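# Fork the loaded pallet into the station seat

## Task

Using the fork, place the pallet together with its workpieces into the station so that it lies flat on the seat between the side guides and sits squarely against the back stop, with every workpiece still upright on the pallet. It must stay that way on its own; a result that holds only while the robot supports it does not count.

## Robot and tools

ROBOT AND TOOL. One six-joint arm (UR-type, joints from base outward: shoulder pan, shoulder lift, elbow, wrist 1, wrist 2, wrist 3) carries a passive steel lifting fork. There is no gripper number in any command and no tool reading in results; a load stays on only through shape, gravity and friction. Two blades, 240 mm long, 30 mm wide, 8 mm thick, 110 mm apart, point along the tool point's -y axis. Their load-bearing faces face -z, so the blades are level when tool +z points straight down. If the noses dip, the load slides off. The tool point sits in the gap between the blades, halfway along them, on the load-bearing plane; the blade tips are 120 mm toward -y from it, the upright back legs 120 mm toward +y. A flat block protrudes about 9 cm from the last joint's axis toward fork -y and rotates with the fork; keep it clear of things. A load makes the tool point sag below its commanded pose and tilt, more for heavier loads; read the reported pose, compare with what you sent, and compensate.

FRAMES. The scene frame has its origin on the table surface under the arm base, +z up, +y to the left when facing along +x. The base may be slightly tilted. Reported positions can be somewhat wrong, more so at long reach. Joint ranges (rad): shoulder pan -3.142 to 3.142, shoulder lift -6.283 to 6.283, elbow 0.000 to 3.142, wrists -6.283 to 6.283.

execute_actions. Argument "actions" is a list with zero or one entry; optional "pictures" (boolean) turns camera images on or off (default on). Forms: {"actions": []} only reports the state. {"actions": [{"rows": [[...]], "steps": 15}]} moves the arm: "steps" 1 to 15, each 1/30 s, default 15; one row is applied per step and the final row repeats if rows run out. {"actions": [{"steps": 60}]} with no rows is a wait of up to 300 steps, counted from the previous result and including your reply time. A refused call moves nothing.

ROWS. Each row is six numbers in [-1, 1]: dx, dy, dz, rx, ry, rz. They are an offset, not a pose: the target is displaced from the tool point pose in the most recent result that reported it (before any such result, or for a later call in the same reply, from where the arm is when the action begins). The offset is in the tool point's own axes, and every row refers to that same reference, not to the previous row. Scale: 1.0 equals 0.6 m for dx, dy, dz and 180 degrees for rotation; rx, ry, rz form a single rotation vector. All-zero rows are not a wait; they pull the arm back to the reference pose.

MOTION LIMITS. Every step the command is clipped to at most 100 mm and 16 degrees from the measured pose, then damped inverse kinematics drives the joints, favouring position over orientation. The elbow cannot quite straighten. Commands lag about 0.17 s, and joint speed and acceleration are limited, so big moves may finish short. After the last step the arm only continues to the last clipped pose; check the result and send the remainder.

RESULTS. The state line gives end_effector_position (m), end_effector_quat_wxyz and linear/angular velocities in the scene frame, plus a Joint positions line. "pose unreachable" means the clearance check (which treats any mount block under the base as arm) altered or blocked the command; HELD flags each step where part of your row was not sent. "Hand target" shows where the controller is now driving. "Wrist force" and "Wrist torque" [x y z] are in the tool point's axes; contact force points from the surface into the arm. Tool weight is already removed; expect an offset up to about 5.5 N, noise up to 3.4 N standard deviation, saturation near 100 N. "no reading" is normal at the start.

FAULTS. If a joint's contact torque hits its limit (shoulder pan 310, shoulder lift 310, elbow 141, wrist 1 to 3 50.7 N m, load weight included) or any outside force on arm, tool or load reaches 150 N, the arm halts for 10 seconds, drops the rest of the call and yields to the contact. Holding loads heats motors: MOTOR HOT appears from 70 °C; at 85 °C the brakes engage until cool (OVER-TEMPERATURE FAULT). Any stop is costly.

zoom_image. Arguments "camera" (cam_high, cam_low or cam_wrist) and "region" [x0, y0, x1, y1] in image pixels from the top-left corner, at most 504 by 504. It magnifies that camera's latest image. Images: cam_high 672x504, cam_low 672x504, cam_wrist 504x504 (fisheye, mounted on the wrist). Calibration data (intrinsics and world-to-camera transforms) is supplied and may be off by a few degrees and millimetres.

read_manual. Optional "section" (only "licences"); returns licence text, no motion.

finished_scene. Argument "scene": the number of the current scene. Answering without any tool call ends everything.

CARE. Do not knock or place anything off the table. Avoid drops, slipping loads, slamming, hard impacts and strong pushes. Keep the blades level or slightly nose-up while carrying. Loose items may occasionally be nudged by outside disturbances. Before finishing, lower the pallet onto the seat, seat it against the back stop, and withdraw the fork so nothing depends on the robot.

Each tool is called after "Request:" as name(argument=value, ...) on one line, values as JSON.

## Session

Request:
execute_actions(actions=[])

Scene clock: 0.00 s of 6000.00 s.
end_effector_position=(+1.1175, +0.1561, +0.1411) end_effector_quat_wxyz=(+0.265, +0.957, -0.035, +0.113) end_effector_velocity=(-0.000, +0.000, -0.000) end_effector_angular_velocity=(+0.000, +0.000, +0.000)
Joint positions: [ 0.116 -0.439  1.223 -2.607 -2.907  1.489]
Joint velocities: [-0.  0. -0. -0.  0. -0.]
Wrist force (N, on the end effector, along its own x y z axes, offset not removed): no reading
Wrist torque (N m, same axes, about the end effector's origin, offset not removed): no reading
Hand target: +1.118, +0.156, +0.141; +0.265, +0.957, -0.035, +0.113
camera_calibration (this result's frames):
cam_wrist: T_world_to_cam=[[0.978759, -0.0202058, 0.204015, -1.11402], [-0.160956, -0.692086, 0.70364, 0.0718054], [0.126978, -0.721532, -0.680638, 0.184035], [0, 0, 0, 1]] pos_world=[1.07854, 0.159973, 0.302012]

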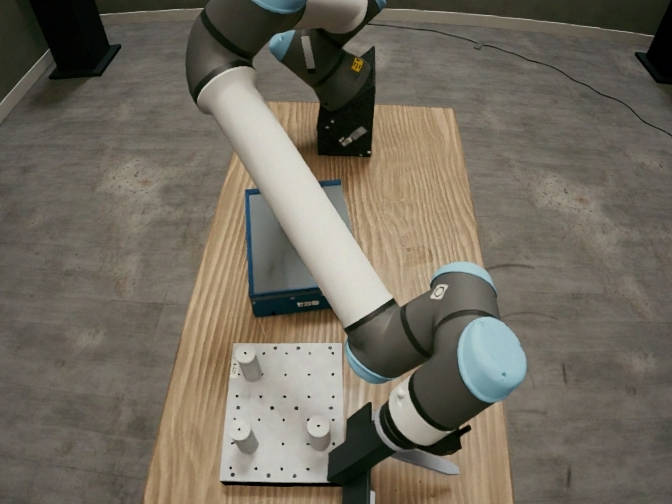

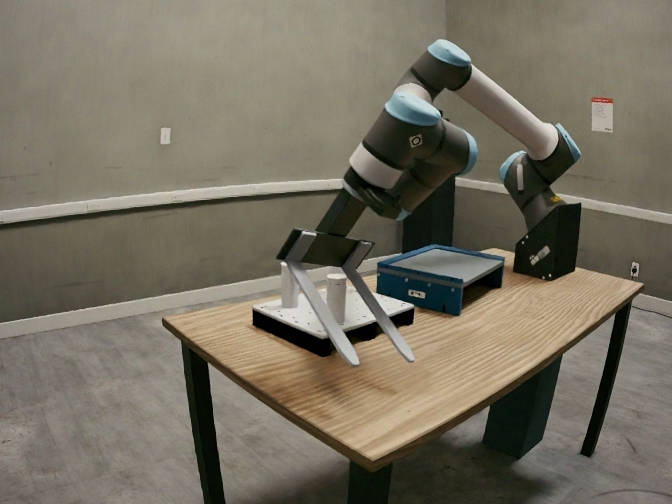

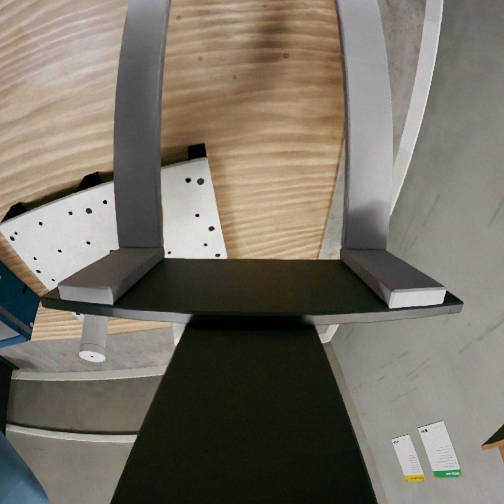

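Request:
execute_actions(actions=[{"rows":[[-0.095,0.12,-0.295,0,0,0],[-0.095,0.12,-0.295,0,0,0],[-0.095,0.12,-0.295,0,0,0],[-0.095,0.12,-0.295,0,0,0],[-0.095,0.12,-0.295,0,0,0],[-0.095,0.12,-0.295,0.05,-0.02,-0.007],[-0.095,0.12,-0.295,0.171,-0.073,-0.023]],"steps":15}], pictures=false)

Request:
execute_actions(actions=[{"rows":[[-0.4,0,-0.03,0.08,-0.035,-0.3]],"steps":15}], pictures=false)

Request:
execute_actions(actions=[{"steps":15}])

Scene clock: 7.27 s of 6000.00 s.
end_effector_position=(+1.0283, +0.1809, +0.2939) end_effector_quat_wxyz=(+0.141, +0.984, +0.001, +0.111) end_effector_velocity=(-0.102, +0.005, +0.178) end_effector_angular_velocity=(+1.001, +0.406, +0.093)
Joint positions: [ 0.188 -0.711  1.415 -2.334 -2.656  1.651]
Joint velocities: [-0.129 -0.435  0.014  0.844  1.046  0.333]
Wrist force (N, on the end effector, along its own x y z axes, offset not removed): [-2.5 -1.6 0.8]
Wrist torque (N m, same axes, about the end effector's origin, offset not removed): [0.06 0.21 0.42]
Hand target: +1.011, +0.184, +0.318; +0.053, +0.996, +0.003, +0.066
Off the commanded pose: 0.021 m, 21 deg; orientation clipped at the last step of the last action.
Steps of this call (steps 1 to 90: nothing new was sent; then 3.77 s passed at rest; steps 91 to 105: all 15 steps of this action). Readings (end_effector_position):
91: (+1.1175, +0.1561, +0.1411)
92: (+1.1166, +0.1569, +0.1437)
94: (+1.1043, +0.1638, +0.1692)
98: (+1.0747, +0.1692, +0.2176)
105: the state above

Scene clock: 7.77 s of 6000.00 s.
end_effector_position=(+0.8438, +0.1808, +0.2673) end_effector_quat_wxyz=(+0.083, +0.964, +0.253, +0.020) end_effector_velocity=(-0.361, -0.012, -0.072) end_effector_angular_velocity=(-0.001, +0.438, +1.194)
Joint positions: [ 0.166 -0.824  1.598 -2.215 -2.503  1.284]
Joint velocities: [-0.01  -0.08   0.294  0.151  0.151 -0.955]
Wrist force (N, on the end effector, along its own x y z axes, offset not removed): [-10.4 -3.2 -3.8]
Wrist torque (N m, same axes, about the end effector's origin, offset not removed): [-1.22 1.38 1.70]
Hand target: +0.797, +0.176, +0.260; +0.071, +0.932, +0.356, -0.005
Off the commanded pose: 0.054 m, 25 deg; orientation clipped at the last step of the last action.
Steps of this call (steps 1 to 15: all 15 steps of this action). Readings (end_effector_position):
1: (+1.0251, +0.1811, +0.2991)
2: (+1.0213, +0.1823, +0.3034)
4: (+0.9997, +0.1854, +0.3019)
8: (+0.9422, +0.1830, +0.2878)
15: the state above

Scene clock: 8.27 s of 6000.00 s.
end_effector_position=(+0.7973, +0.1756, +0.2601) end_effector_quat_wxyz=(+0.071, +0.932, +0.354, -0.005) end_effector_velocity=(-0.006, +0.000, -0.002) end_effector_angular_velocity=(+0.000, +0.010, +0.029)
Joint positions: [ 0.165 -0.824  1.618 -2.179 -2.479  1.112]
Joint velocities: [-0.     0.002  0.002  0.005  0.003 -0.023]
Wrist force (N, on the end effector, along its own x y z axes, offset not removed): [-0.5 -1.6 -2.6]
Wrist torque (N m, same axes, about the end effector's origin, offset not removed): [-0.89 0.22 0.16]
Hand target: +0.797, +0.176, +0.260; +0.071, +0.932, +0.356, -0.005
Off the commanded pose: 0.008 m, 12 deg; orientation clipped at the last step of the last action.
Steps of this call (steps 1 to 15: nothing new was sent). Readings (end_effector_position):
1: (+0.8328, +0.1804, +0.2653)
2: (+0.8241, +0.1796, +0.2638)
4: (+0.8122, +0.1781, +0.2621)
8: (+0.8017, +0.1764, +0.2607)
15: the state above
camera_calibration (this result's frames):
cam_wrist: T_world_to_cam=[[0.746532, 0.658705, -0.093792, -0.681068], [0.63798, -0.66866, 0.381935, -0.607407], [0.188868, -0.344965, -0.919417, 0.266406], [0, 0, 0, 1]] pos_world=[0.845637, 0.134375, 0.41305]

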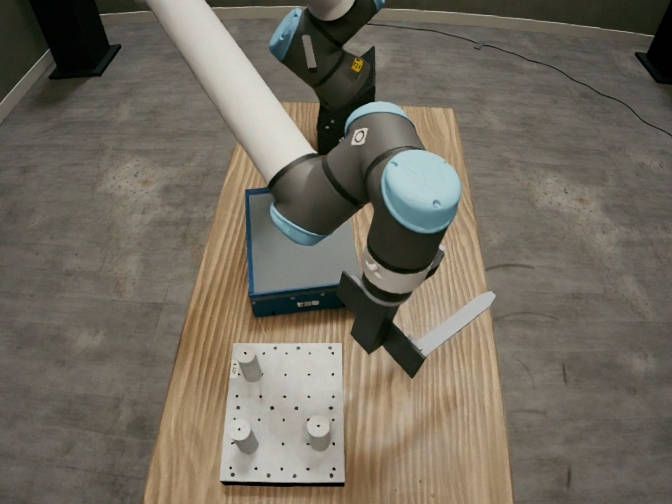

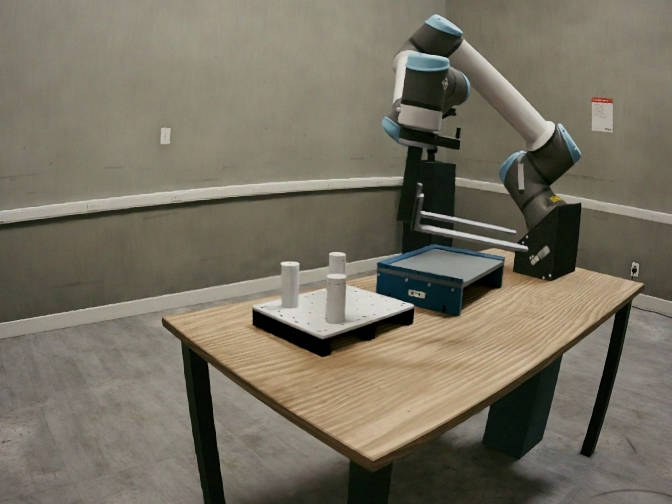

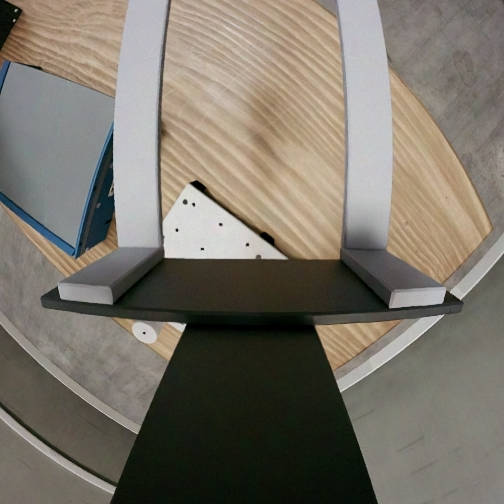

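Request:
execute_actions(actions=[{"rows":[[0,0,0,-0.002,0.023,-0.3]],"steps":15}], pictures=false)

Request:
execute_actions(actions=[{"rows":[[0,0,0,-0.002,0.023,-0.3]],"steps":15}], pictures=false)

Request:
execute_actions(actions=[{"rows":[[0,0,0,-0.002,0.023,-0.3]],"steps":15}], pictures=false)

Request:
execute_actions(actions=[{"steps":15}])

Request:
zoom_image(camera="cam_high", region=[180, 330, 400, 504])

Request:
zoom_image(camera="cam_high", region=[200, 160, 420, 325])

Scene clock: 11.93 s of 6000.00 s.
end_effector_position=(+0.8002, +0.1763, +0.2600) end_effector_quat_wxyz=(+0.066, +0.815, +0.576, -0.017) end_effector_velocity=(+0.001, +0.002, -0.001) end_effector_angular_velocity=(+0.000, +0.130, +1.177)
Joint positions: [ 0.194 -0.71   1.488 -2.141 -2.468  0.643]
Joint velocities: [ 0.08   0.233 -0.22   0.026  0.065 -1.103]
Wrist force (N, on the end effector, along its own x y z axes, offset not removed): [-0.6 -4.1 3.2]
Wrist torque (N m, same axes, about the end effector's origin, offset not removed): [-0.44 0.10 0.57]
Hand target: +0.801, +0.175, +0.260; +0.061, +0.748, +0.660, -0.019
Off the commanded pose: 0.003 m, 25 deg; orientation clipped at the last step of the last action.
Steps of this call (steps 1 to 90: nothing new was sent; then 0.17 s passed at rest; steps 91 to 105: all 15 steps of this action). Readings (end_effector_position):
91: (+0.7966, +0.1755, +0.2600)
92: (+0.7967, +0.1765, +0.2598)
94: (+0.8002, +0.1802, +0.2592)
98: (+0.8002, +0.1770, +0.2599)
105: the state above

Scene clock: 12.43 s of 6000.00 s.
end_effector_position=(+0.8024, +0.1783, +0.2596) end_effector_quat_wxyz=(+0.045, +0.604, +0.795, -0.029) end_effector_velocity=(-0.000, +0.002, +0.000) end_effector_angular_velocity=(+0.031, +0.152, +1.194)
Joint positions: [ 0.241 -0.605  1.404 -2.105 -2.428  0.106]
Joint velocities: [ 0.099  0.136 -0.042  0.017  0.108 -1.054]
Wrist force (N, on the end effector, along its own x y z axes, offset not removed): [-2.6 -1.2 4.4]
Wrist torque (N m, same axes, about the end effector's origin, offset not removed): [0.42 0.23 0.67]
Hand target: +0.804, +0.178, +0.259; +0.036, +0.515, +0.856, -0.029
Off the commanded pose: 0.003 m, 19 deg; orientation clipped at the last step of the last action.
Steps of this call (steps 1 to 15: all 15 steps of this action). Readings (end_effector_position):
1: (+0.8002, +0.1764, +0.2600)
2: (+0.8003, +0.1764, +0.2600)
4: (+0.8012, +0.1767, +0.2599)
8: (+0.8022, +0.1774, +0.2598)
15: the state above

Scene clock: 12.93 s of 6000.00 s.
end_effector_position=(+0.8032, +0.1809, +0.2590) end_effector_quat_wxyz=(+0.012, +0.335, +0.941, -0.038) end_effector_velocity=(-0.004, +0.002, -0.001) end_effector_angular_velocity=(+0.049, +0.181, +1.200)
Joint positions: [ 0.292 -0.558  1.417 -2.07  -2.376 -0.409]
Joint velocities: [ 0.098  0.003  0.155  0.017  0.112 -1.021]
Wrist force (N, on the end effector, along its own x y z axes, offset not removed): [1.1 1.1 2.5]
Wrist torque (N m, same axes, about the end effector's origin, offset not removed): [0.57 -0.21 0.16]
Hand target: +0.805, +0.181, +0.259; -0.000, +0.232, +0.972, -0.037
Off the commanded pose: 0.003 m, 19 deg; orientation clipped at the last step of the last action.
Steps of this call (steps 1 to 15: all 15 steps of this action). Readings (end_effector_position):
1: (+0.8023, +0.1783, +0.2596)
2: (+0.8025, +0.1785, +0.2596)
4: (+0.8031, +0.1792, +0.2594)
8: (+0.8038, +0.1802, +0.2593)
15: the state above

Scene clock: 13.43 s of 6000.00 s.
end_effector_position=(+0.8048, +0.1814, +0.2586) end_effector_quat_wxyz=(-0.000, +0.233, +0.972, -0.037) end_effector_velocity=(-0.000, +0.001, -0.000) end_effector_angular_velocity=(+0.001, +0.005, +0.031)
Joint positions: [ 0.308 -0.561  1.447 -2.07  -2.356 -0.592]
Joint velocities: [ 0.002  0.     0.005  0.001  0.003 -0.026]
Wrist force (N, on the end effector, along its own x y z axes, offset not removed): [-8.8 -5.0 -3.1]
Wrist torque (N m, same axes, about the end effector's origin, offset not removed): [-1.44 1.54 1.60]
Hand target: +0.805, +0.181, +0.259; -0.000, +0.232, +0.972, -0.037
Off the commanded pose: 0.004 m, 7 deg; orientation clipped at the last step of the last action.
Steps of this call (steps 1 to 15: nothing new was sent). Readings (end_effector_position):
1: (+0.8031, +0.1810, +0.2590)
2: (+0.8032, +0.1810, +0.2589)
4: (+0.8037, +0.1810, +0.2588)
8: (+0.8044, +0.1813, +0.2587)
15: the state above
camera_calibration (this result's frames):
cam_wrist: T_world_to_cam=[[-0.893483, 0.446194, -0.0509785, 0.656735], [0.429797, 0.88248, 0.19106, -0.672194], [0.130237, 0.148799, -0.980254, 0.238936], [0, 0, 0, 1]] pos_world=[0.84457, 0.264613, 0.396127]

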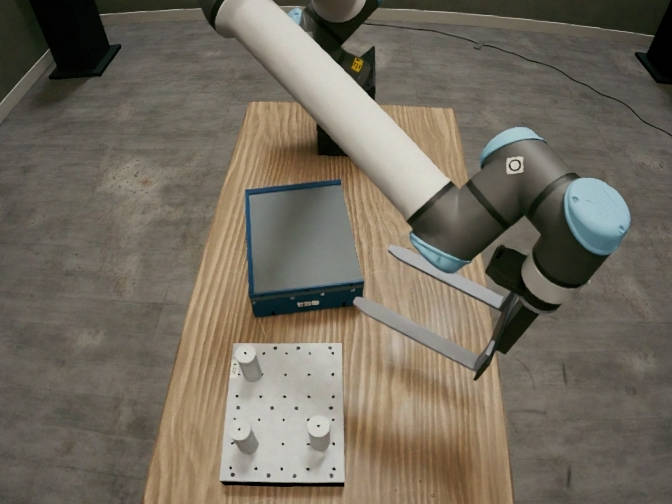

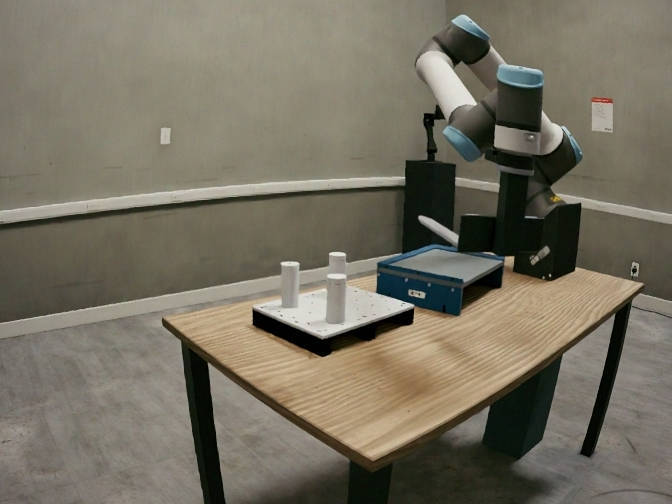

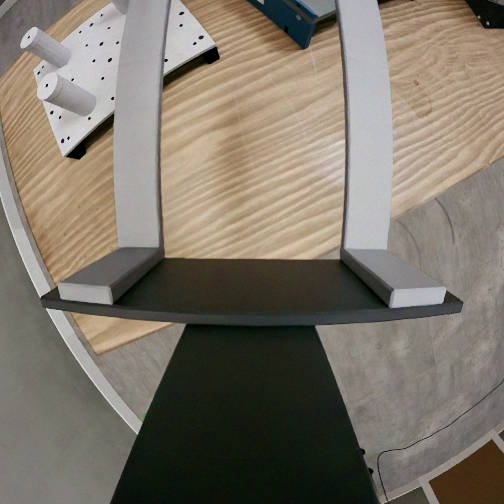

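Region (180, 330, 400, 504) of cam_high's 672x504 image, scaled by 2.291, with more detail than that image has; it fills the top 399 rows of this view, and the rest is white.

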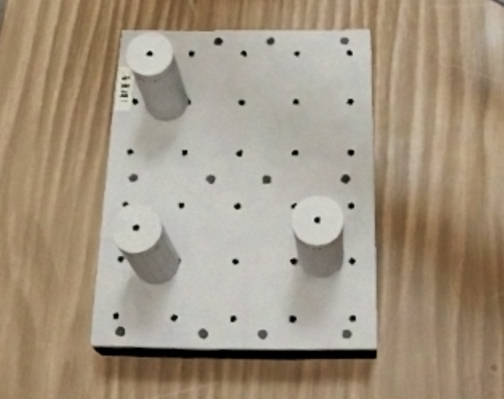

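Region (200, 160, 420, 325) of cam_high's 672x504 image, scaled by 2.291, with more detail than that image has; it fills the top 378 rows of this view, and the rest is white.

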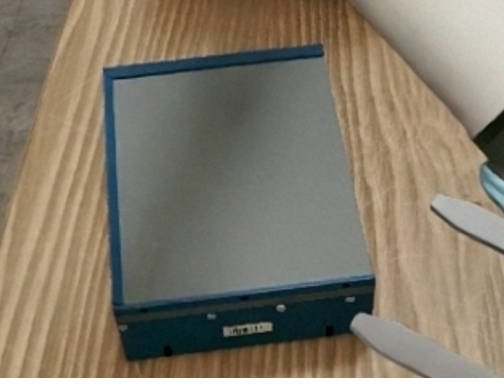

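Request:
execute_actions(actions=[{"rows":[[-0.168,0.108,0.28,-0.024,-0.001,-0.172]],"steps":15}], pictures=false)

Scene clock: 24.20 s of 6000.00 s.
end_effector_position=(+0.8952, +0.1795, +0.1115) end_effector_quat_wxyz=(-0.022, +0.025, +0.999, -0.022) end_effector_velocity=(+0.167, +0.004, -0.165) end_effector_angular_velocity=(+0.185, -0.079, +0.766)
Joint positions: [ 0.203 -0.42   1.421 -2.267 -2.354 -1.144]
Joint velocities: [-0.122  0.114  0.031 -0.488  0.062 -1.094]
Wrist force (N, on the end effector, along its own x y z axes, offset not removed): [-8.4 1.5 4.4]
Wrist torque (N m, same axes, about the end effector's origin, offset not removed): [0.55 1.49 1.43]
Hand target: +0.918, +0.181, +0.091; -0.010, -0.027, +1.000, -0.008
Off the commanded pose: 0.035 m, 8 deg.
Steps of this call (steps 1 to 90: nothing new was sent; then 7.27 s passed at rest; steps 91 to 105: all 15 steps of this action). Readings (end_effector_position):
91: (+0.8048, +0.1814, +0.2586)
92: (+0.8056, +0.1814, +0.2560)
94: (+0.8139, +0.1826, +0.2304)
98: (+0.8441, +0.1809, +0.1813)
105: the state above

Request:
execute_actions(actions=[{"rows":[[-0.05,0.011,0.1,-0.0135,-0.0145,-0.038],[-0.05,0.011,0.11,-0.0135,-0.0145,-0.038],[-0.05,0.011,0.12,-0.0135,-0.0145,-0.038],[-0.05,0.011,0.13,-0.0135,-0.0145,-0.038],[-0.05,0.011,0.147,-0.0135,-0.0145,-0.038]],"steps":15}], pictures=false)

Request:
execute_actions(actions=[{"steps":12}])

Scene clock: 28.03 s of 6000.00 s.
end_effector_position=(+0.9209, +0.1806, +0.0252) end_effector_quat_wxyz=(-0.001, -0.035, +0.999, -0.000) end_effector_velocity=(+0.007, +0.000, -0.025) end_effector_angular_velocity=(+0.008, -0.020, +0.007)
Joint positions: [ 0.139 -0.356  1.452 -2.499 -2.342 -1.402]
Joint velocities: [-0.019  0.026  0.    -0.074 -0.    -0.054]
Wrist force (N, on the end effector, along its own x y z axes, offset not removed): [-4.3 -1.4 -2.4]
Wrist torque (N m, same axes, about the end effector's origin, offset not removed): [-0.85 0.77 0.78]
Hand target: +0.922, +0.181, +0.022; +0.000, -0.035, +0.999, +0.000
Off the commanded pose: 0.003 m, 0 deg.
Steps of this call (steps 1 to 90: nothing new was sent; then 0.33 s passed at rest; steps 91 to 105: all 15 steps of this action). Readings (end_effector_position):
91: (+0.9180, +0.1807, +0.0911)
92: (+0.9176, +0.1808, +0.0885)
94: (+0.9173, +0.1811, +0.0725)
98: (+0.9185, +0.1805, +0.0431)
105: the state above

Scene clock: 28.43 s of 6000.00 s.
end_effector_position=(+0.9216, +0.1808, +0.0221) end_effector_quat_wxyz=(+0.000, -0.035, +0.999, +0.000) end_effector_velocity=(+0.001, -0.001, +0.001) end_effector_angular_velocity=(+0.001, -0.002, -0.001)
Joint positions: [ 0.137 -0.352  1.452 -2.507 -2.342 -1.409]
Joint velocities: [ 0.    -0.002 -0.    -0.002  0.    -0.001]
Wrist force (N, on the end effector, along its own x y z axes, offset not removed): [-0.9 -6.1 -2.7]
Wrist torque (N m, same axes, about the end effector's origin, offset not removed): [-1.61 0.10 0.32]
Hand target: +0.922, +0.181, +0.022; +0.000, -0.035, +0.999, +0.000
Off the commanded pose: 0.000 m, 0 deg.
Steps of this call (steps 1 to 12: nothing new was sent). Readings (end_effector_position):
1: (+0.9210, +0.1806, +0.0244)
2: (+0.9212, +0.1806, +0.0239)
4: (+0.9214, +0.1807, +0.0231)
8: (+0.9215, +0.1807, +0.0224)
12: the state above
camera_calibration (this result's frames):
cam_wrist: T_world_to_cam=[[-0.996542, -0.0751992, -0.0353296, 0.938177], [-0.081839, 0.961797, 0.261245, -0.221029], [0.0143345, 0.263233, -0.964626, 0.0778002], [0, 0, 0, 1]] pos_world=[0.915729, 0.262656, 0.165936]

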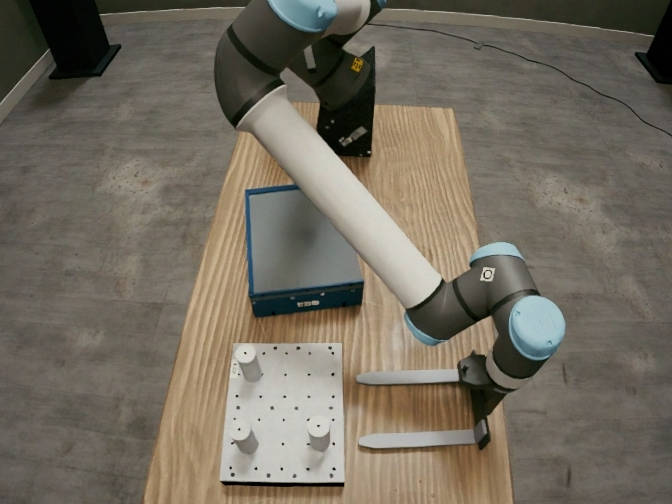

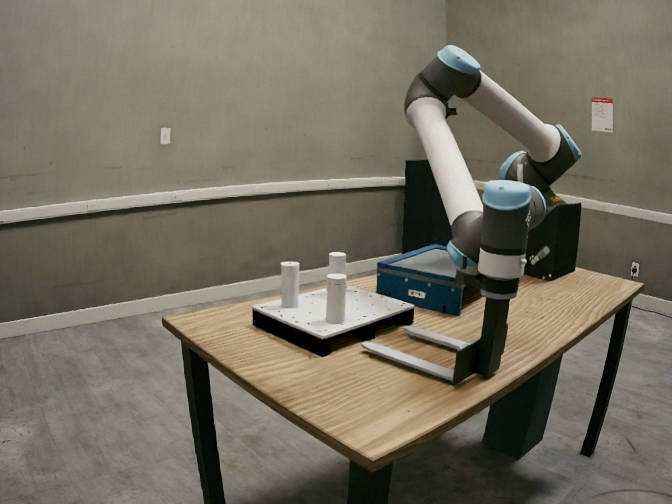

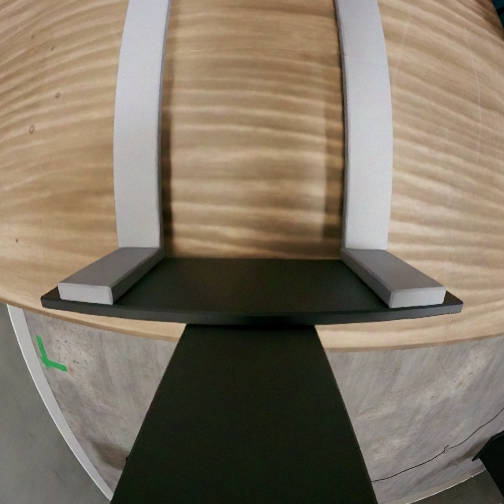

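Good. Insert.

Request:
execute_actions(actions=[{"rows":[[0,-0.03,0,0,0,0],[0,-0.05,0,0,0,0],[0,-0.07,0,0,0,0],[0,-0.09,0,0,0,0],[0,-0.11,0,0,0,0],[0,-0.13,0,0,0,0],[0,-0.15,0,0,0,0],[0,-0.17,0,0,0,0],[0,-0.19,0,0,0,0],[0,-0.21,0,0,0,0],[0,-0.23,0,0,0,0],[0,-0.25,0,0,0,0],[0,-0.27,0,0,0,0],[0,-0.29,0,0,0,0],[0,-0.31,0,0,0,0]],"steps":15}], pictures=false)

Request:
execute_actions(actions=[{"rows":[[0,-0.12,0,0,0,0],[0,-0.14,0,0,0,0],[0,-0.16,0,0,0,0],[0,-0.18,0,0,0,0]],"steps":15}], pictures=false)

Request:
execute_actions(actions=[{"steps":10}])

Scene clock: 31.30 s of 6000.00 s.
end_effector_position=(+0.9305, +0.0578, +0.0213) end_effector_quat_wxyz=(-0.002, -0.033, +0.999, -0.001) end_effector_velocity=(+0.022, -0.345, +0.000) end_effector_angular_velocity=(-0.003, +0.006, -0.005)
Joint positions: [ 0.044 -0.475  1.549 -2.566 -2.356 -1.53 ]
Joint velocities: [-0.261 -0.337  0.23  -0.144 -0.023 -0.357]
Wrist force (N, on the end effector, along its own x y z axes, offset not removed): [-0.9 -2.3 -0.1]
Wrist torque (N m, same axes, about the end effector's origin, offset not removed): [-0.46 0.33 0.46]
Hand target: +0.933, -0.002, +0.021; -0.002, -0.033, +0.999, -0.002
Off the commanded pose: 0.063 m, 0 deg.
Steps of this call (steps 1 to 71: nothing new was sent; steps 72 to 86: all 15 steps of this action). Readings (end_effector_position):
72: (+0.9216, +0.1808, +0.0220)
73: (+0.9216, +0.1797, +0.0219)
75: (+0.9223, +0.1700, +0.0217)
79: (+0.9250, +0.1353, +0.0215)
86: the state above

Scene clock: 31.80 s of 6000.00 s.
end_effector_position=(+0.9373, -0.0467, +0.0216) end_effector_quat_wxyz=(-0.002, -0.033, +0.999, -0.002) end_effector_velocity=(+0.002, -0.027, +0.001) end_effector_angular_velocity=(+0.004, -0.007, +0.003)
Joint positions: [-0.036 -0.574  1.606 -2.602 -2.359 -1.641]
Joint velocities: [-0.021 -0.028  0.016 -0.019  0.004 -0.039]
Wrist force (N, on the end effector, along its own x y z axes, offset not removed): [-1.7 -9.1 3.0]
Wrist torque (N m, same axes, about the end effector's origin, offset not removed): [-1.23 0.41 0.44]
Hand target: +0.938, -0.050, +0.022; -0.002, -0.033, +0.999, -0.001
Off the commanded pose: 0.003 m, 0 deg.
Steps of this call (steps 1 to 15: all 15 steps of this action). Readings (end_effector_position):
1: (+0.9312, +0.0461, +0.0213)
2: (+0.9320, +0.0344, +0.0213)
4: (+0.9335, +0.0115, +0.0211)
8: (+0.9360, -0.0271, +0.0213)
15: the state above

Scene clock: 32.13 s of 6000.00 s.
end_effector_position=(+0.9376, -0.0497, +0.0216) end_effector_quat_wxyz=(-0.002, -0.033, +0.999, -0.001) end_effector_velocity=(-0.001, +0.000, -0.001) end_effector_angular_velocity=(-0.001, +0.002, +0.003)
Joint positions: [-0.038 -0.577  1.607 -2.604 -2.359 -1.646]
Joint velocities: [-0.001  0.001  0.001 -0.001 -0.001 -0.002]
Wrist force (N, on the end effector, along its own x y z axes, offset not removed): [-2.1 -0.6 -2.4]
Wrist torque (N m, same axes, about the end effector's origin, offset not removed): [-0.39 0.42 0.54]
Hand target: +0.938, -0.050, +0.022; -0.002, -0.033, +0.999, -0.001
Off the commanded pose: 0.000 m, 0 deg.
Steps of this call (steps 1 to 10: nothing new was sent). Readings (end_effector_position):
1: (+0.9374, -0.0474, +0.0216)
2: (+0.9375, -0.0481, +0.0216)
4: (+0.9375, -0.0489, +0.0216)
8: (+0.9376, -0.0496, +0.0216)
10: the state above
camera_calibration (this result's frames):
cam_wrist: T_world_to_cam=[[-0.996934, -0.0720209, -0.0305906, 0.93724], [-0.0774962, 0.962846, 0.258692, -0.00183609], [0.0108229, 0.260269, -0.965475, 0.140901], [0, 0, 0, 1]] pos_world=[0.9327, 0.0325966, 0.165182]

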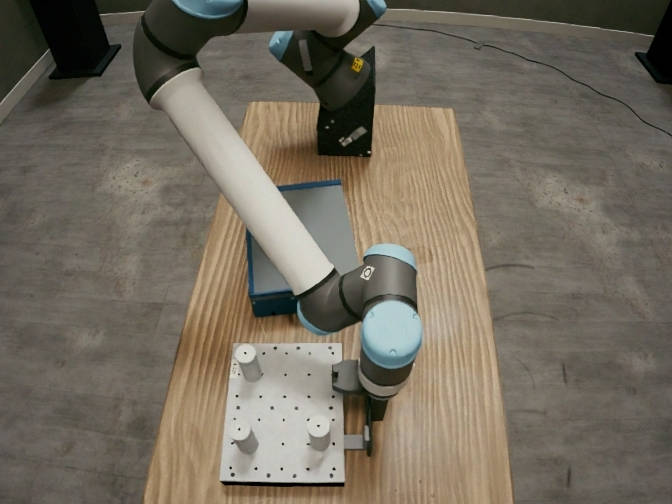

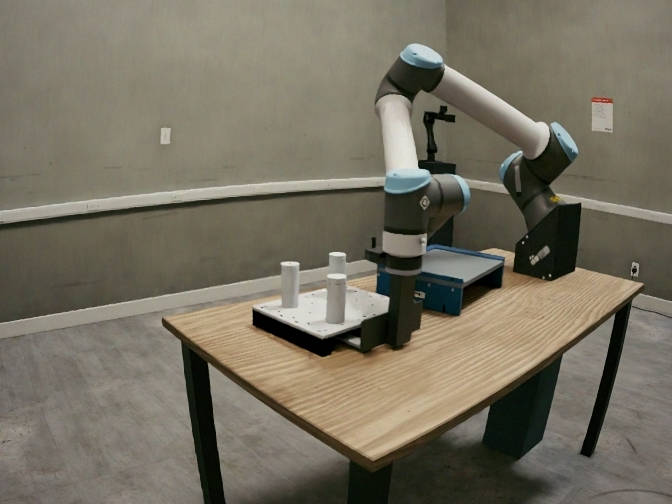

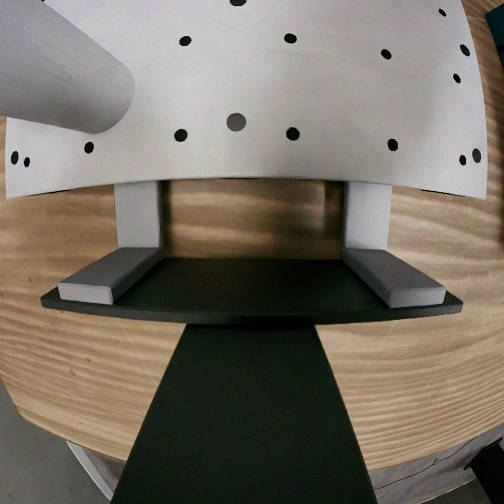

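Request:
execute_actions(actions=[{"rows":[[-0.007,-0.01,0,0,-0.001,-0.005],[-0.007,-0.02,0,0,-0.001,-0.005],[-0.007,-0.03,0,0,-0.001,-0.005],[-0.007,-0.04,0,0,-0.001,-0.005],[-0.007,-0.047,0,0,-0.001,-0.005],[-0.007,-0.053,0,0,-0.001,-0.005],[-0.007,-0.058,0,0,-0.001,-0.005],[-0.007,-0.062,0,0,-0.001,-0.005],[-0.007,-0.066,0,0,-0.001,-0.005],[-0.007,-0.069,0,0,-0.001,-0.005],[-0.007,-0.072,0,0,-0.001,-0.005],[-0.007,-0.075,0,0,-0.001,-0.005]],"steps":15}], pictures=false)

Request:
execute_actions(actions=[{"rows":[[0,-0.006,0,0,0,0],[0,-0.006,0,0,0,0],[0,-0.006,0,0,0,0],[0,-0.006,-0.005,0,0,0],[0,-0.006,-0.01,0,0,0],[0,-0.006,-0.015,0,0,0],[0,-0.006,-0.02,0,0,0],[0,-0.006,-0.025,0,0,0],[0,-0.006,-0.03,0,0,0],[0,-0.006,-0.035,0,0,0],[0,-0.006,-0.04,0,0,0],[0,-0.006,-0.045,0,0,0],[0,-0.006,-0.05,0,0,0],[0,-0.006,-0.055,0,0,0],[0,-0.006,-0.06,0,0,0]],"steps":15}], pictures=false)

Request:
execute_actions(actions=[{"rows":[[0,0,-0.03,0,0,0],[0,0,-0.037,0,0,0],[0,0,-0.045,0,0,0],[0,0,-0.055,0,0,0],[0,0,-0.066,0,0,0],[0,0,-0.078,0,0,0],[0,0,-0.09,0,0,0],[0,0,-0.102,0,0,0],[0,0,-0.114,0,0,0],[0,0,-0.126,0,0,0],[0,0,-0.138,0,0,0],[0,0,-0.15,0,0,0],[0,0,-0.162,0,0,0],[0,0,-0.174,0,0,0],[0,0,-0.186,0,0,0]],"steps":15}], pictures=false)

Request:
execute_actions(actions=[{"rows":[[0,0,-0.07,0,0,0],[0,0,-0.08,0,0,0],[0,0,-0.09,0,0,0],[0,0,-0.1,0,0,0],[0,0,-0.107,0,0,0],[0,0,-0.112,0,0,0],[0,0,-0.115,0,0,0]],"steps":15}])

Scene clock: 40.50 s of 6000.00 s.
end_effector_position=(+0.9442, -0.0887, +0.0217) end_effector_quat_wxyz=(-0.001, -0.041, +0.999, -0.001) end_effector_velocity=(+0.003, -0.045, -0.002) end_effector_angular_velocity=(+0.002, -0.000, +0.007)
Joint positions: [-0.068 -0.611  1.619 -2.616 -2.358 -1.705]
Joint velocities: [-0.036 -0.04   0.017 -0.013  0.004 -0.058]
Wrist force (N, on the end effector, along its own x y z axes, offset not removed): [-2.6 4.2 2.3]
Wrist torque (N m, same axes, about the end effector's origin, offset not removed): [0.26 0.58 1.24]
Hand target: +0.945, -0.094, +0.022; -0.000, -0.041, +0.999, -0.001
Off the commanded pose: 0.006 m, 0 deg.
Steps of this call (steps 1 to 90: nothing new was sent; then 4.87 s passed at rest; steps 91 to 105: all 15 steps of this action). Readings (end_effector_position):
91: (+0.9376, -0.0500, +0.0216)
92: (+0.9379, -0.0504, +0.0216)
94: (+0.9396, -0.0542, +0.0216)
98: (+0.9422, -0.0691, +0.0217)
105: the state above

Scene clock: 41.00 s of 6000.00 s.
end_effector_position=(+0.9446, -0.0922, +0.0430) end_effector_quat_wxyz=(-0.000, -0.041, +0.999, -0.001) end_effector_velocity=(-0.001, -0.000, +0.079) end_effector_angular_velocity=(+0.002, +0.003, +0.001)
Joint positions: [-0.054 -0.635  1.621 -2.58  -2.358 -1.687]
Joint velocities: [ 0.06  -0.08  -0.     0.145  0.001  0.087]
Wrist force (N, on the end effector, along its own x y z axes, offset not removed): [-5.7 -1.6 8.3]
Wrist torque (N m, same axes, about the end effector's origin, offset not removed): [-2.30 0.10 1.49]
Hand target: +0.945, -0.092, +0.058; -0.000, -0.041, +0.999, -0.001
Off the commanded pose: 0.015 m, 0 deg.
Steps of this call (steps 1 to 15: all 15 steps of this action). Readings (end_effector_position):
1: (+0.9443, -0.0900, +0.0217)
2: (+0.9444, -0.0909, +0.0217)
4: (+0.9445, -0.0915, +0.0217)
8: (+0.9445, -0.0921, +0.0255)
15: the state above

Scene clock: 41.50 s of 6000.00 s.
end_effector_position=(+0.9451, -0.0920, +0.1184) end_effector_quat_wxyz=(+0.001, -0.041, +0.999, -0.002) end_effector_velocity=(+0.001, -0.001, +0.208) end_effector_angular_velocity=(-0.002, -0.011, -0.001)
Joint positions: [ 0.003 -0.704  1.613 -2.45  -2.359 -1.609]
Joint velocities: [ 0.157 -0.18  -0.047  0.37   0.002  0.212]
Wrist force (N, on the end effector, along its own x y z axes, offset not removed): [-1.6 -0.7 31.1]
Wrist torque (N m, same axes, about the end effector's origin, offset not removed): [-0.34 0.68 0.54]
Hand target: +0.945, -0.092, +0.154; +0.002, -0.041, +0.999, -0.002
Off the commanded pose: 0.036 m, 0 deg.
Steps of this call (steps 1 to 15: all 15 steps of this action). Readings (end_effector_position):
1: (+0.9445, -0.0921, +0.0457)
2: (+0.9445, -0.0921, +0.0485)
4: (+0.9444, -0.0920, +0.0549)
8: (+0.9447, -0.0920, +0.0731)
15: the state above

Scene clock: 42.00 s of 6000.00 s.
end_effector_position=(+0.9449, -0.0918, +0.1847) end_effector_quat_wxyz=(+0.002, -0.041, +0.999, -0.002) end_effector_velocity=(-0.001, +0.001, +0.021) end_effector_angular_velocity=(-0.000, +0.007, +0.000)
Joint positions: [ 0.053 -0.758  1.59  -2.325 -2.356 -1.54 ]
Joint velocities: [ 0.016 -0.015 -0.014  0.055  0.002  0.03 ]
Wrist force (N, on the end effector, along its own x y z axes, offset not removed): [-3.8 -1.9 31.5]
Wrist torque (N m, same axes, about the end effector's origin, offset not removed): [-0.44 1.18 0.72]
Hand target: +0.945, -0.092, +0.187; +0.001, -0.041, +0.999, -0.002
Off the commanded pose: 0.003 m, 0 deg.
Steps of this call (steps 1 to 15: all 15 steps of this action). Readings (end_effector_position):
1: (+0.9451, -0.0920, +0.1254)
2: (+0.9451, -0.0920, +0.1323)
4: (+0.9452, -0.0920, +0.1457)
8: (+0.9452, -0.0920, +0.1692)
15: the state above
camera_calibration (this result's frames):
cam_wrist: T_world_to_cam=[[-0.995435, -0.087602, -0.0378918, 0.944992], [-0.0944312, 0.961648, 0.257518, 0.0131364], [0.0138794, 0.259921, -0.96553, 0.306332], [0, 0, 0, 1]] pos_world=[0.937667, -0.00947145, 0.328197]

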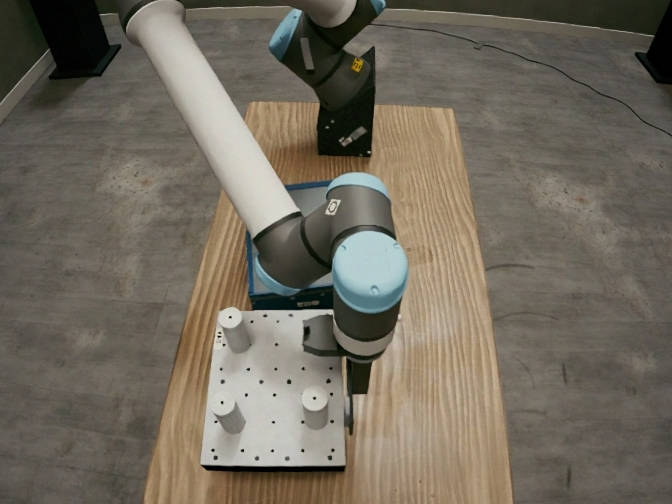

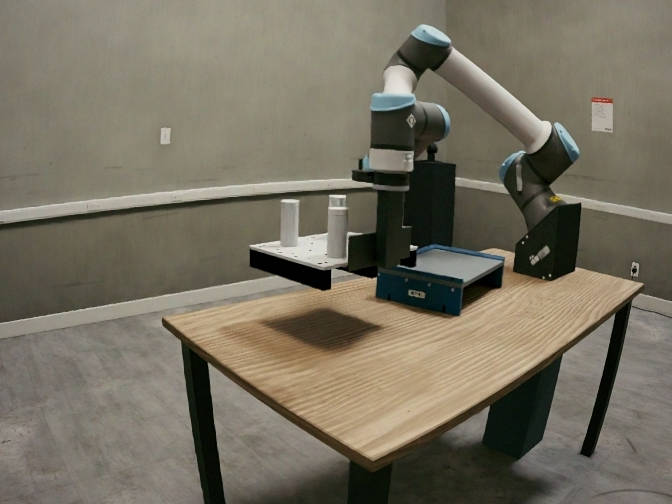

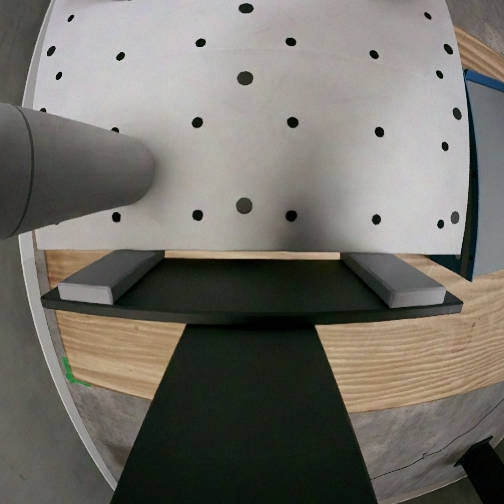

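Request:
execute_actions(actions=[{"rows":[[0.003,0,-0.01,0,0,-0.002],[0.008,0.001,-0.01,0,0,-0.005],[0.015,0.002,-0.01,0,0,-0.008],[0.024,0.003,-0.01,0,0,-0.011],[0.034,0.004,-0.01,0,0,-0.014],[0.045,0.005,-0.01,0,0,-0.017],[0.057,0.007,-0.01,0,0,-0.02],[0.069,0.009,-0.01,0,0,-0.023],[0.081,0.01,-0.01,0,0,-0.026],[0.093,0.012,-0.01,0,0,-0.029],[0.105,0.013,-0.01,0,0,-0.032],[0.117,0.015,-0.01,0,0,-0.034],[0.129,0.016,-0.01,0,0,-0.036],[0.141,0.018,-0.01,0,0,-0.036],[0.153,0.019,-0.01,0,0,-0.036]],"steps":15}], pictures=false)

Request:
execute_actions(actions=[{"rows":[[0.07,0.017,0,0,0,-0.007],[0.082,0.02,0,0,0,-0.007],[0.094,0.023,0,0,0,-0.007],[0.106,0.026,0,0,0,-0.007],[0.118,0.029,0,0,0,-0.007],[0.13,0.032,0,0,0,-0.007],[0.142,0.035,0,0,0,-0.007],[0.154,0.038,0,0,0,-0.007],[0.166,0.041,0,0,0,-0.007],[0.178,0.044,0,0,0,-0.007],[0.19,0.047,0,0,0,-0.007],[0.202,0.05,0,0,0,-0.007],[0.214,0.053,0,0,0,-0.007],[0.226,0.056,0,0,0,-0.007],[0.238,0.059,0,0,0,-0.007]],"steps":15}], pictures=false)

Request:
execute_actions(actions=[{"rows":[[0.07,0.017,0,0,0,0],[0.082,0.02,0,0,0,0],[0.094,0.023,0,0,0,0],[0.106,0.026,0,0,0,0],[0.118,0.029,0,0,0,0],[0.13,0.032,0,0,0,0],[0.142,0.035,0,0,0,0],[0.154,0.038,0,0,0,0],[0.166,0.041,0,0,0,0],[0.178,0.044,0,0,0,0],[0.19,0.047,0,0,0,0],[0.202,0.05,0,0,0,0],[0.214,0.053,0,0,0,0],[0.226,0.056,0,0,0,0],[0.238,0.059,0,0,0,0]],"steps":15}], pictures=false)

Request:
execute_actions(actions=[{"rows":[[0.07,0.017,0,0,0,0],[0.082,0.02,0,0,0,0],[0.094,0.023,0,0,0,0],[0.106,0.026,0,0,0,0],[0.118,0.029,0,0,0,0],[0.13,0.032,0,0,0,0],[0.142,0.035,0,0,0,0],[0.154,0.038,0,0,0,0],[0.166,0.041,0,0,0,0],[0.178,0.044,0,0,0,0],[0.19,0.047,0,0,0,0],[0.202,0.05,0,0,0,0],[0.214,0.053,0,0,0,0],[0.226,0.056,0,0,0,0],[0.238,0.059,0,0,0,0]],"steps":15}], pictures=false)

Request:
execute_actions(actions=[{"rows":[[0.07,0.017,0,0,0,0],[0.08,0.02,0,0,0,0],[0.089,0.022,0,0,0,0],[0.097,0.024,0,0,0,0],[0.104,0.026,0,0,0,0],[0.11,0.027,0,0,0,0],[0.114,0.028,0,0,0,0],[0.116,0.028,0,0,0,0]],"steps":15}], pictures=false)

Request:
execute_actions(actions=[{"steps":10}], pictures=false)

Scene clock: 53.10 s of 6000.00 s.
end_effector_position=(+0.8906, -0.0894, +0.1902) end_effector_quat_wxyz=(+0.000, -0.084, +0.996, -0.002) end_effector_velocity=(-0.200, +0.009, -0.003) end_effector_angular_velocity=(-0.001, +0.006, +0.198)
Joint positions: [ 0.064 -0.832  1.735 -2.381 -2.356 -1.607]
Joint velocities: [ 0.025 -0.224  0.491 -0.233  0.002 -0.156]
Wrist force (N, on the end effector, along its own x y z axes, offset not removed): [-4.6 -3.7 32.1]
Wrist torque (N m, same axes, about the end effector's origin, offset not removed): [-0.55 1.03 0.74]
Hand target: +0.855, -0.088, +0.189; -0.000, -0.097, +0.995, -0.002
Off the commanded pose: 0.038 m, 2 deg.
Steps of this call (steps 1 to 90: nothing new was sent; then 7.60 s passed at rest; steps 91 to 105: all 15 steps of this action). Readings (end_effector_position):
91: (+0.9449, -0.0918, +0.1874)
92: (+0.9448, -0.0918, +0.1877)
94: (+0.9433, -0.0919, +0.1890)
98: (+0.9315, -0.0915, +0.1903)
105: the state above

Scene clock: 53.60 s of 6000.00 s.
end_effector_position=(+0.7849, -0.0813, +0.1893) end_effector_quat_wxyz=(-0.001, -0.094, +0.996, -0.002) end_effector_velocity=(-0.219, +0.017, -0.001) end_effector_angular_velocity=(-0.001, +0.000, +0.002)
Joint positions: [ 0.083 -0.927  1.956 -2.486 -2.354 -1.599]
Joint velocities: [ 0.046 -0.177  0.424 -0.201  0.004  0.062]
Wrist force (N, on the end effector, along its own x y z axes, offset not removed): [-0.9 -6.2 33.2]
Wrist torque (N m, same axes, about the end effector's origin, offset not removed): [-1.03 0.60 0.16]
Hand target: +0.747, -0.078, +0.189; -0.001, -0.095, +0.996, -0.002
Off the commanded pose: 0.041 m, 0 deg.
Steps of this call (steps 1 to 15: all 15 steps of this action). Readings (end_effector_position):
1: (+0.8838, -0.0891, +0.1901)
2: (+0.8770, -0.0886, +0.1900)
4: (+0.8637, -0.0876, +0.1898)
8: (+0.8359, -0.0853, +0.1896)
15: the state above

Scene clock: 54.10 s of 6000.00 s.
end_effector_position=(+0.6785, -0.0754, +0.1883) end_effector_quat_wxyz=(-0.001, -0.094, +0.996, -0.002) end_effector_velocity=(-0.218, +0.012, -0.001) end_effector_angular_velocity=(-0.000, +0.001, +0.000)
Joint positions: [ 0.106 -1.009  2.154 -2.577 -2.351 -1.565]
Joint velocities: [ 0.054 -0.161  0.394 -0.179  0.007  0.076]
Wrist force (N, on the end effector, along its own x y z axes, offset not removed): [-4.4 -7.0 29.1]
Wrist torque (N m, same axes, about the end effector's origin, offset not removed): [-1.70 1.00 1.03]
Hand target: +0.641, -0.073, +0.188; -0.002, -0.094, +0.996, -0.002
Off the commanded pose: 0.041 m, 0 deg.
Steps of this call (steps 1 to 15: all 15 steps of this action). Readings (end_effector_position):
1: (+0.7775, -0.0807, +0.1892)
2: (+0.7703, -0.0802, +0.1891)
4: (+0.7571, -0.0796, +0.1889)
8: (+0.7294, -0.0782, +0.1886)
15: the state above

Scene clock: 54.60 s of 6000.00 s.
end_effector_position=(+0.5720, -0.0694, +0.1872) end_effector_quat_wxyz=(-0.002, -0.093, +0.996, -0.002) end_effector_velocity=(-0.218, +0.012, -0.001) end_effector_angular_velocity=(+0.000, +0.001, +0.000)
Joint positions: [ 0.137 -1.081  2.339 -2.66  -2.346 -1.521]
Joint velocities: [ 0.075 -0.139  0.367 -0.155  0.013  0.103]
Wrist force (N, on the end effector, along its own x y z axes, offset not removed): [-6.0 -4.1 32.5]
Wrist torque (N m, same axes, about the end effector's origin, offset not removed): [-0.65 1.43 1.04]
Hand target: +0.534, -0.068, +0.187; -0.002, -0.093, +0.996, -0.002
Off the commanded pose: 0.040 m, 0 deg.
Steps of this call (steps 1 to 15: all 15 steps of this action). Readings (end_effector_position):
1: (+0.6712, -0.0750, +0.1883)
2: (+0.6640, -0.0746, +0.1881)
4: (+0.6507, -0.0738, +0.1879)
8: (+0.6229, -0.0723, +0.1875)
15: the state above

Scene clock: 55.10 s of 6000.00 s.
end_effector_position=(+0.5038, -0.0660, +0.1870) end_effector_quat_wxyz=(-0.002, -0.093, +0.996, -0.002) end_effector_velocity=(-0.027, +0.002, +0.004) end_effector_angular_velocity=(+0.001, -0.004, +0.002)
Joint positions: [ 0.163 -1.122  2.451 -2.705 -2.341 -1.484]
Joint velocities: [ 0.017 -0.021  0.043 -0.012  0.003  0.018]
Wrist force (N, on the end effector, along its own x y z axes, offset not removed): [-4.0 -4.6 34.3]
Wrist torque (N m, same axes, about the end effector's origin, offset not removed): [-0.62 1.11 1.11]
Hand target: +0.500, -0.066, +0.187; -0.002, -0.093, +0.996, -0.002
Off the commanded pose: 0.003 m, 0 deg.
Steps of this call (steps 1 to 15: all 15 steps of this action). Readings (end_effector_position):
1: (+0.5646, -0.0690, +0.1871)
2: (+0.5574, -0.0686, +0.1870)
4: (+0.5444, -0.0679, +0.1866)
8: (+0.5215, -0.0666, +0.1863)
15: the state above

Scene clock: 55.43 s of 6000.00 s.
end_effector_position=(+0.5007, -0.0658, +0.1873) end_effector_quat_wxyz=(-0.002, -0.093, +0.996, -0.002) end_effector_velocity=(-0.002, -0.000, -0.000) end_effector_angular_velocity=(-0.000, +0.001, -0.001)
Joint positions: [ 0.165 -1.125  2.456 -2.706 -2.341 -1.482]
Joint velocities: [ 0.    -0.001  0.003 -0.    -0.     0.002]
Wrist force (N, on the end effector, along its own x y z axes, offset not removed): [1.0 -5.3 31.8]
Wrist torque (N m, same axes, about the end effector's origin, offset not removed): [-1.18 0.17 0.19]
Hand target: +0.500, -0.066, +0.187; -0.002, -0.093, +0.996, -0.002
Off the commanded pose: 0.000 m, 0 deg.
Steps of this call (steps 1 to 10: nothing new was sent). Readings (end_effector_position):
1: (+0.5030, -0.0659, +0.1871)
2: (+0.5024, -0.0659, +0.1871)
4: (+0.5015, -0.0659, +0.1872)
8: (+0.5008, -0.0658, +0.1872)
10: the state above

Request:
execute_actions(actions=[{"rows":[[-0.004,0,0.004,0,0,0],[-0.008,0,0.01,0,0,0],[-0.012,0,0.016,-0.0013,-0.0013,-0.002],[-0.016,0,0.022,-0.0013,-0.0013,-0.002],[-0.02,0,0.028,-0.0013,-0.0013,-0.002],[-0.024,0,0.034,-0.0013,-0.0013,-0.002],[-0.027,0,0.04,-0.0013,-0.0013,-0.002],[-0.027,0,0.046,-0.0013,-0.0013,-0.002],[-0.027,0,0.052,-0.0013,-0.0013,-0.002],[-0.027,0,0.057,-0.0013,-0.0013,-0.002],[-0.027,0,0.061,-0.0013,-0.0013,-0.002],[-0.027,0,0.064,-0.0013,-0.0013,-0.002],[-0.027,0,0.066,-0.0013,-0.0013,-0.002]],"steps":15}], pictures=false)

Request:
execute_actions(actions=[{"steps":15}])

Request:
zoom_image(camera="cam_high", region=[200, 150, 440, 330])

Request:
zoom_image(camera="cam_low", region=[365, 200, 565, 330])

Scene clock: 60.47 s of 6000.00 s.
end_effector_position=(+0.5149, -0.0634, +0.1557) end_effector_quat_wxyz=(-0.001, -0.096, +0.995, -0.000) end_effector_velocity=(+0.010, +0.002, -0.062) end_effector_angular_velocity=(+0.002, -0.005, +0.005)
Joint positions: [ 0.12  -1.054  2.453 -2.819 -2.344 -1.551]
Joint velocities: [-0.084  0.132  0.019 -0.239 -0.012 -0.125]
Wrist force (N, on the end effector, along its own x y z axes, offset not removed): [0.5 -0.1 35.2]
Wrist torque (N m, same axes, about the end effector's origin, offset not removed): [0.11 0.05 -0.01]
Hand target: +0.516, -0.063, +0.148; -0.000, -0.096, +0.995, -0.000
Off the commanded pose: 0.008 m, 0 deg.
Steps of this call (steps 1 to 90: nothing new was sent; then 1.53 s passed at rest; steps 91 to 105: all 15 steps of this action). Readings (end_effector_position):
91: (+0.5005, -0.0658, +0.1873)
92: (+0.5005, -0.0658, +0.1871)
94: (+0.5020, -0.0655, +0.1851)
98: (+0.5084, -0.0644, +0.1759)
105: the state above

Scene clock: 60.97 s of 6000.00 s.
end_effector_position=(+0.5162, -0.0631, +0.1481) end_effector_quat_wxyz=(-0.000, -0.096, +0.995, -0.000) end_effector_velocity=(+0.000, -0.000, -0.001) end_effector_angular_velocity=(-0.000, +0.001, +0.002)
Joint positions: [ 0.11  -1.037  2.456 -2.85  -2.346 -1.567]
Joint velocities: [-0.002  0.002  0.    -0.003 -0.001 -0.004]
Wrist force (N, on the end effector, along its own x y z axes, offset not removed): [0.5 -6.7 33.2]
Wrist torque (N m, same axes, about the end effector's origin, offset not removed): [-1.13 0.27 0.28]
Hand target: +0.516, -0.063, +0.148; -0.000, -0.096, +0.995, -0.000
Off the commanded pose: 0.001 m, 0 deg.
Steps of this call (steps 1 to 15: nothing new was sent). Readings (end_effector_position):
1: (+0.5152, -0.0633, +0.1539)
2: (+0.5154, -0.0633, +0.1524)
4: (+0.5158, -0.0632, +0.1505)
8: (+0.5161, -0.0632, +0.1488)
15: the state above
camera_calibration (this result's frames):
cam_wrist: T_world_to_cam=[[-0.979937, -0.196408, -0.0338638, 0.503901], [-0.198367, 0.944665, 0.261263, 0.00655467], [-0.0193242, 0.262739, -0.964673, 0.2867], [0, 0, 0, 1]] pos_world=[0.500632, 0.0174511, 0.291923]

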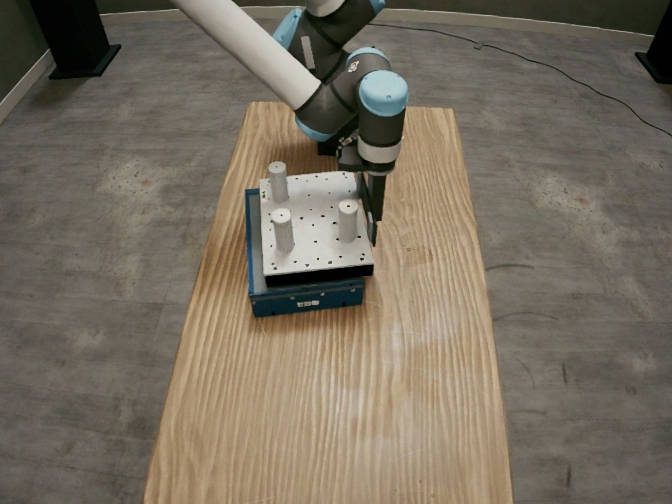

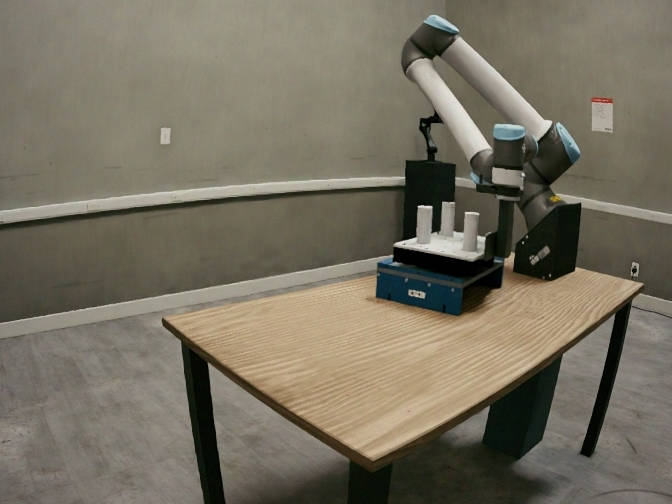

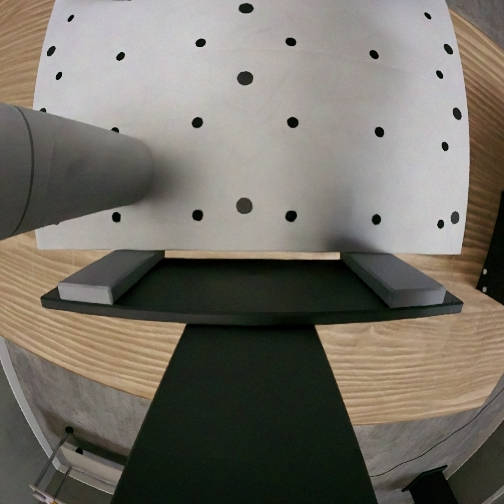

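Region (200, 150, 440, 330) of cam_high's 672x504 image, scaled by 2.100, with more detail than that image has; it fills the top 378 rows of this view, and the rest is white.

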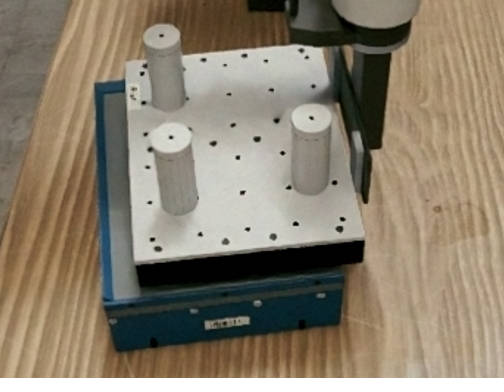

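Region (365, 200, 565, 330) of cam_low's 672x504 image, scaled by 2.520, with more detail than that image has; it fills the top 328 rows of this view, and the rest is white.

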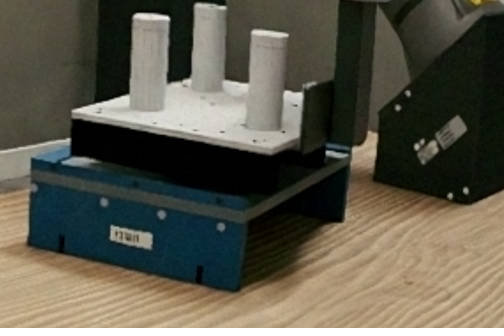

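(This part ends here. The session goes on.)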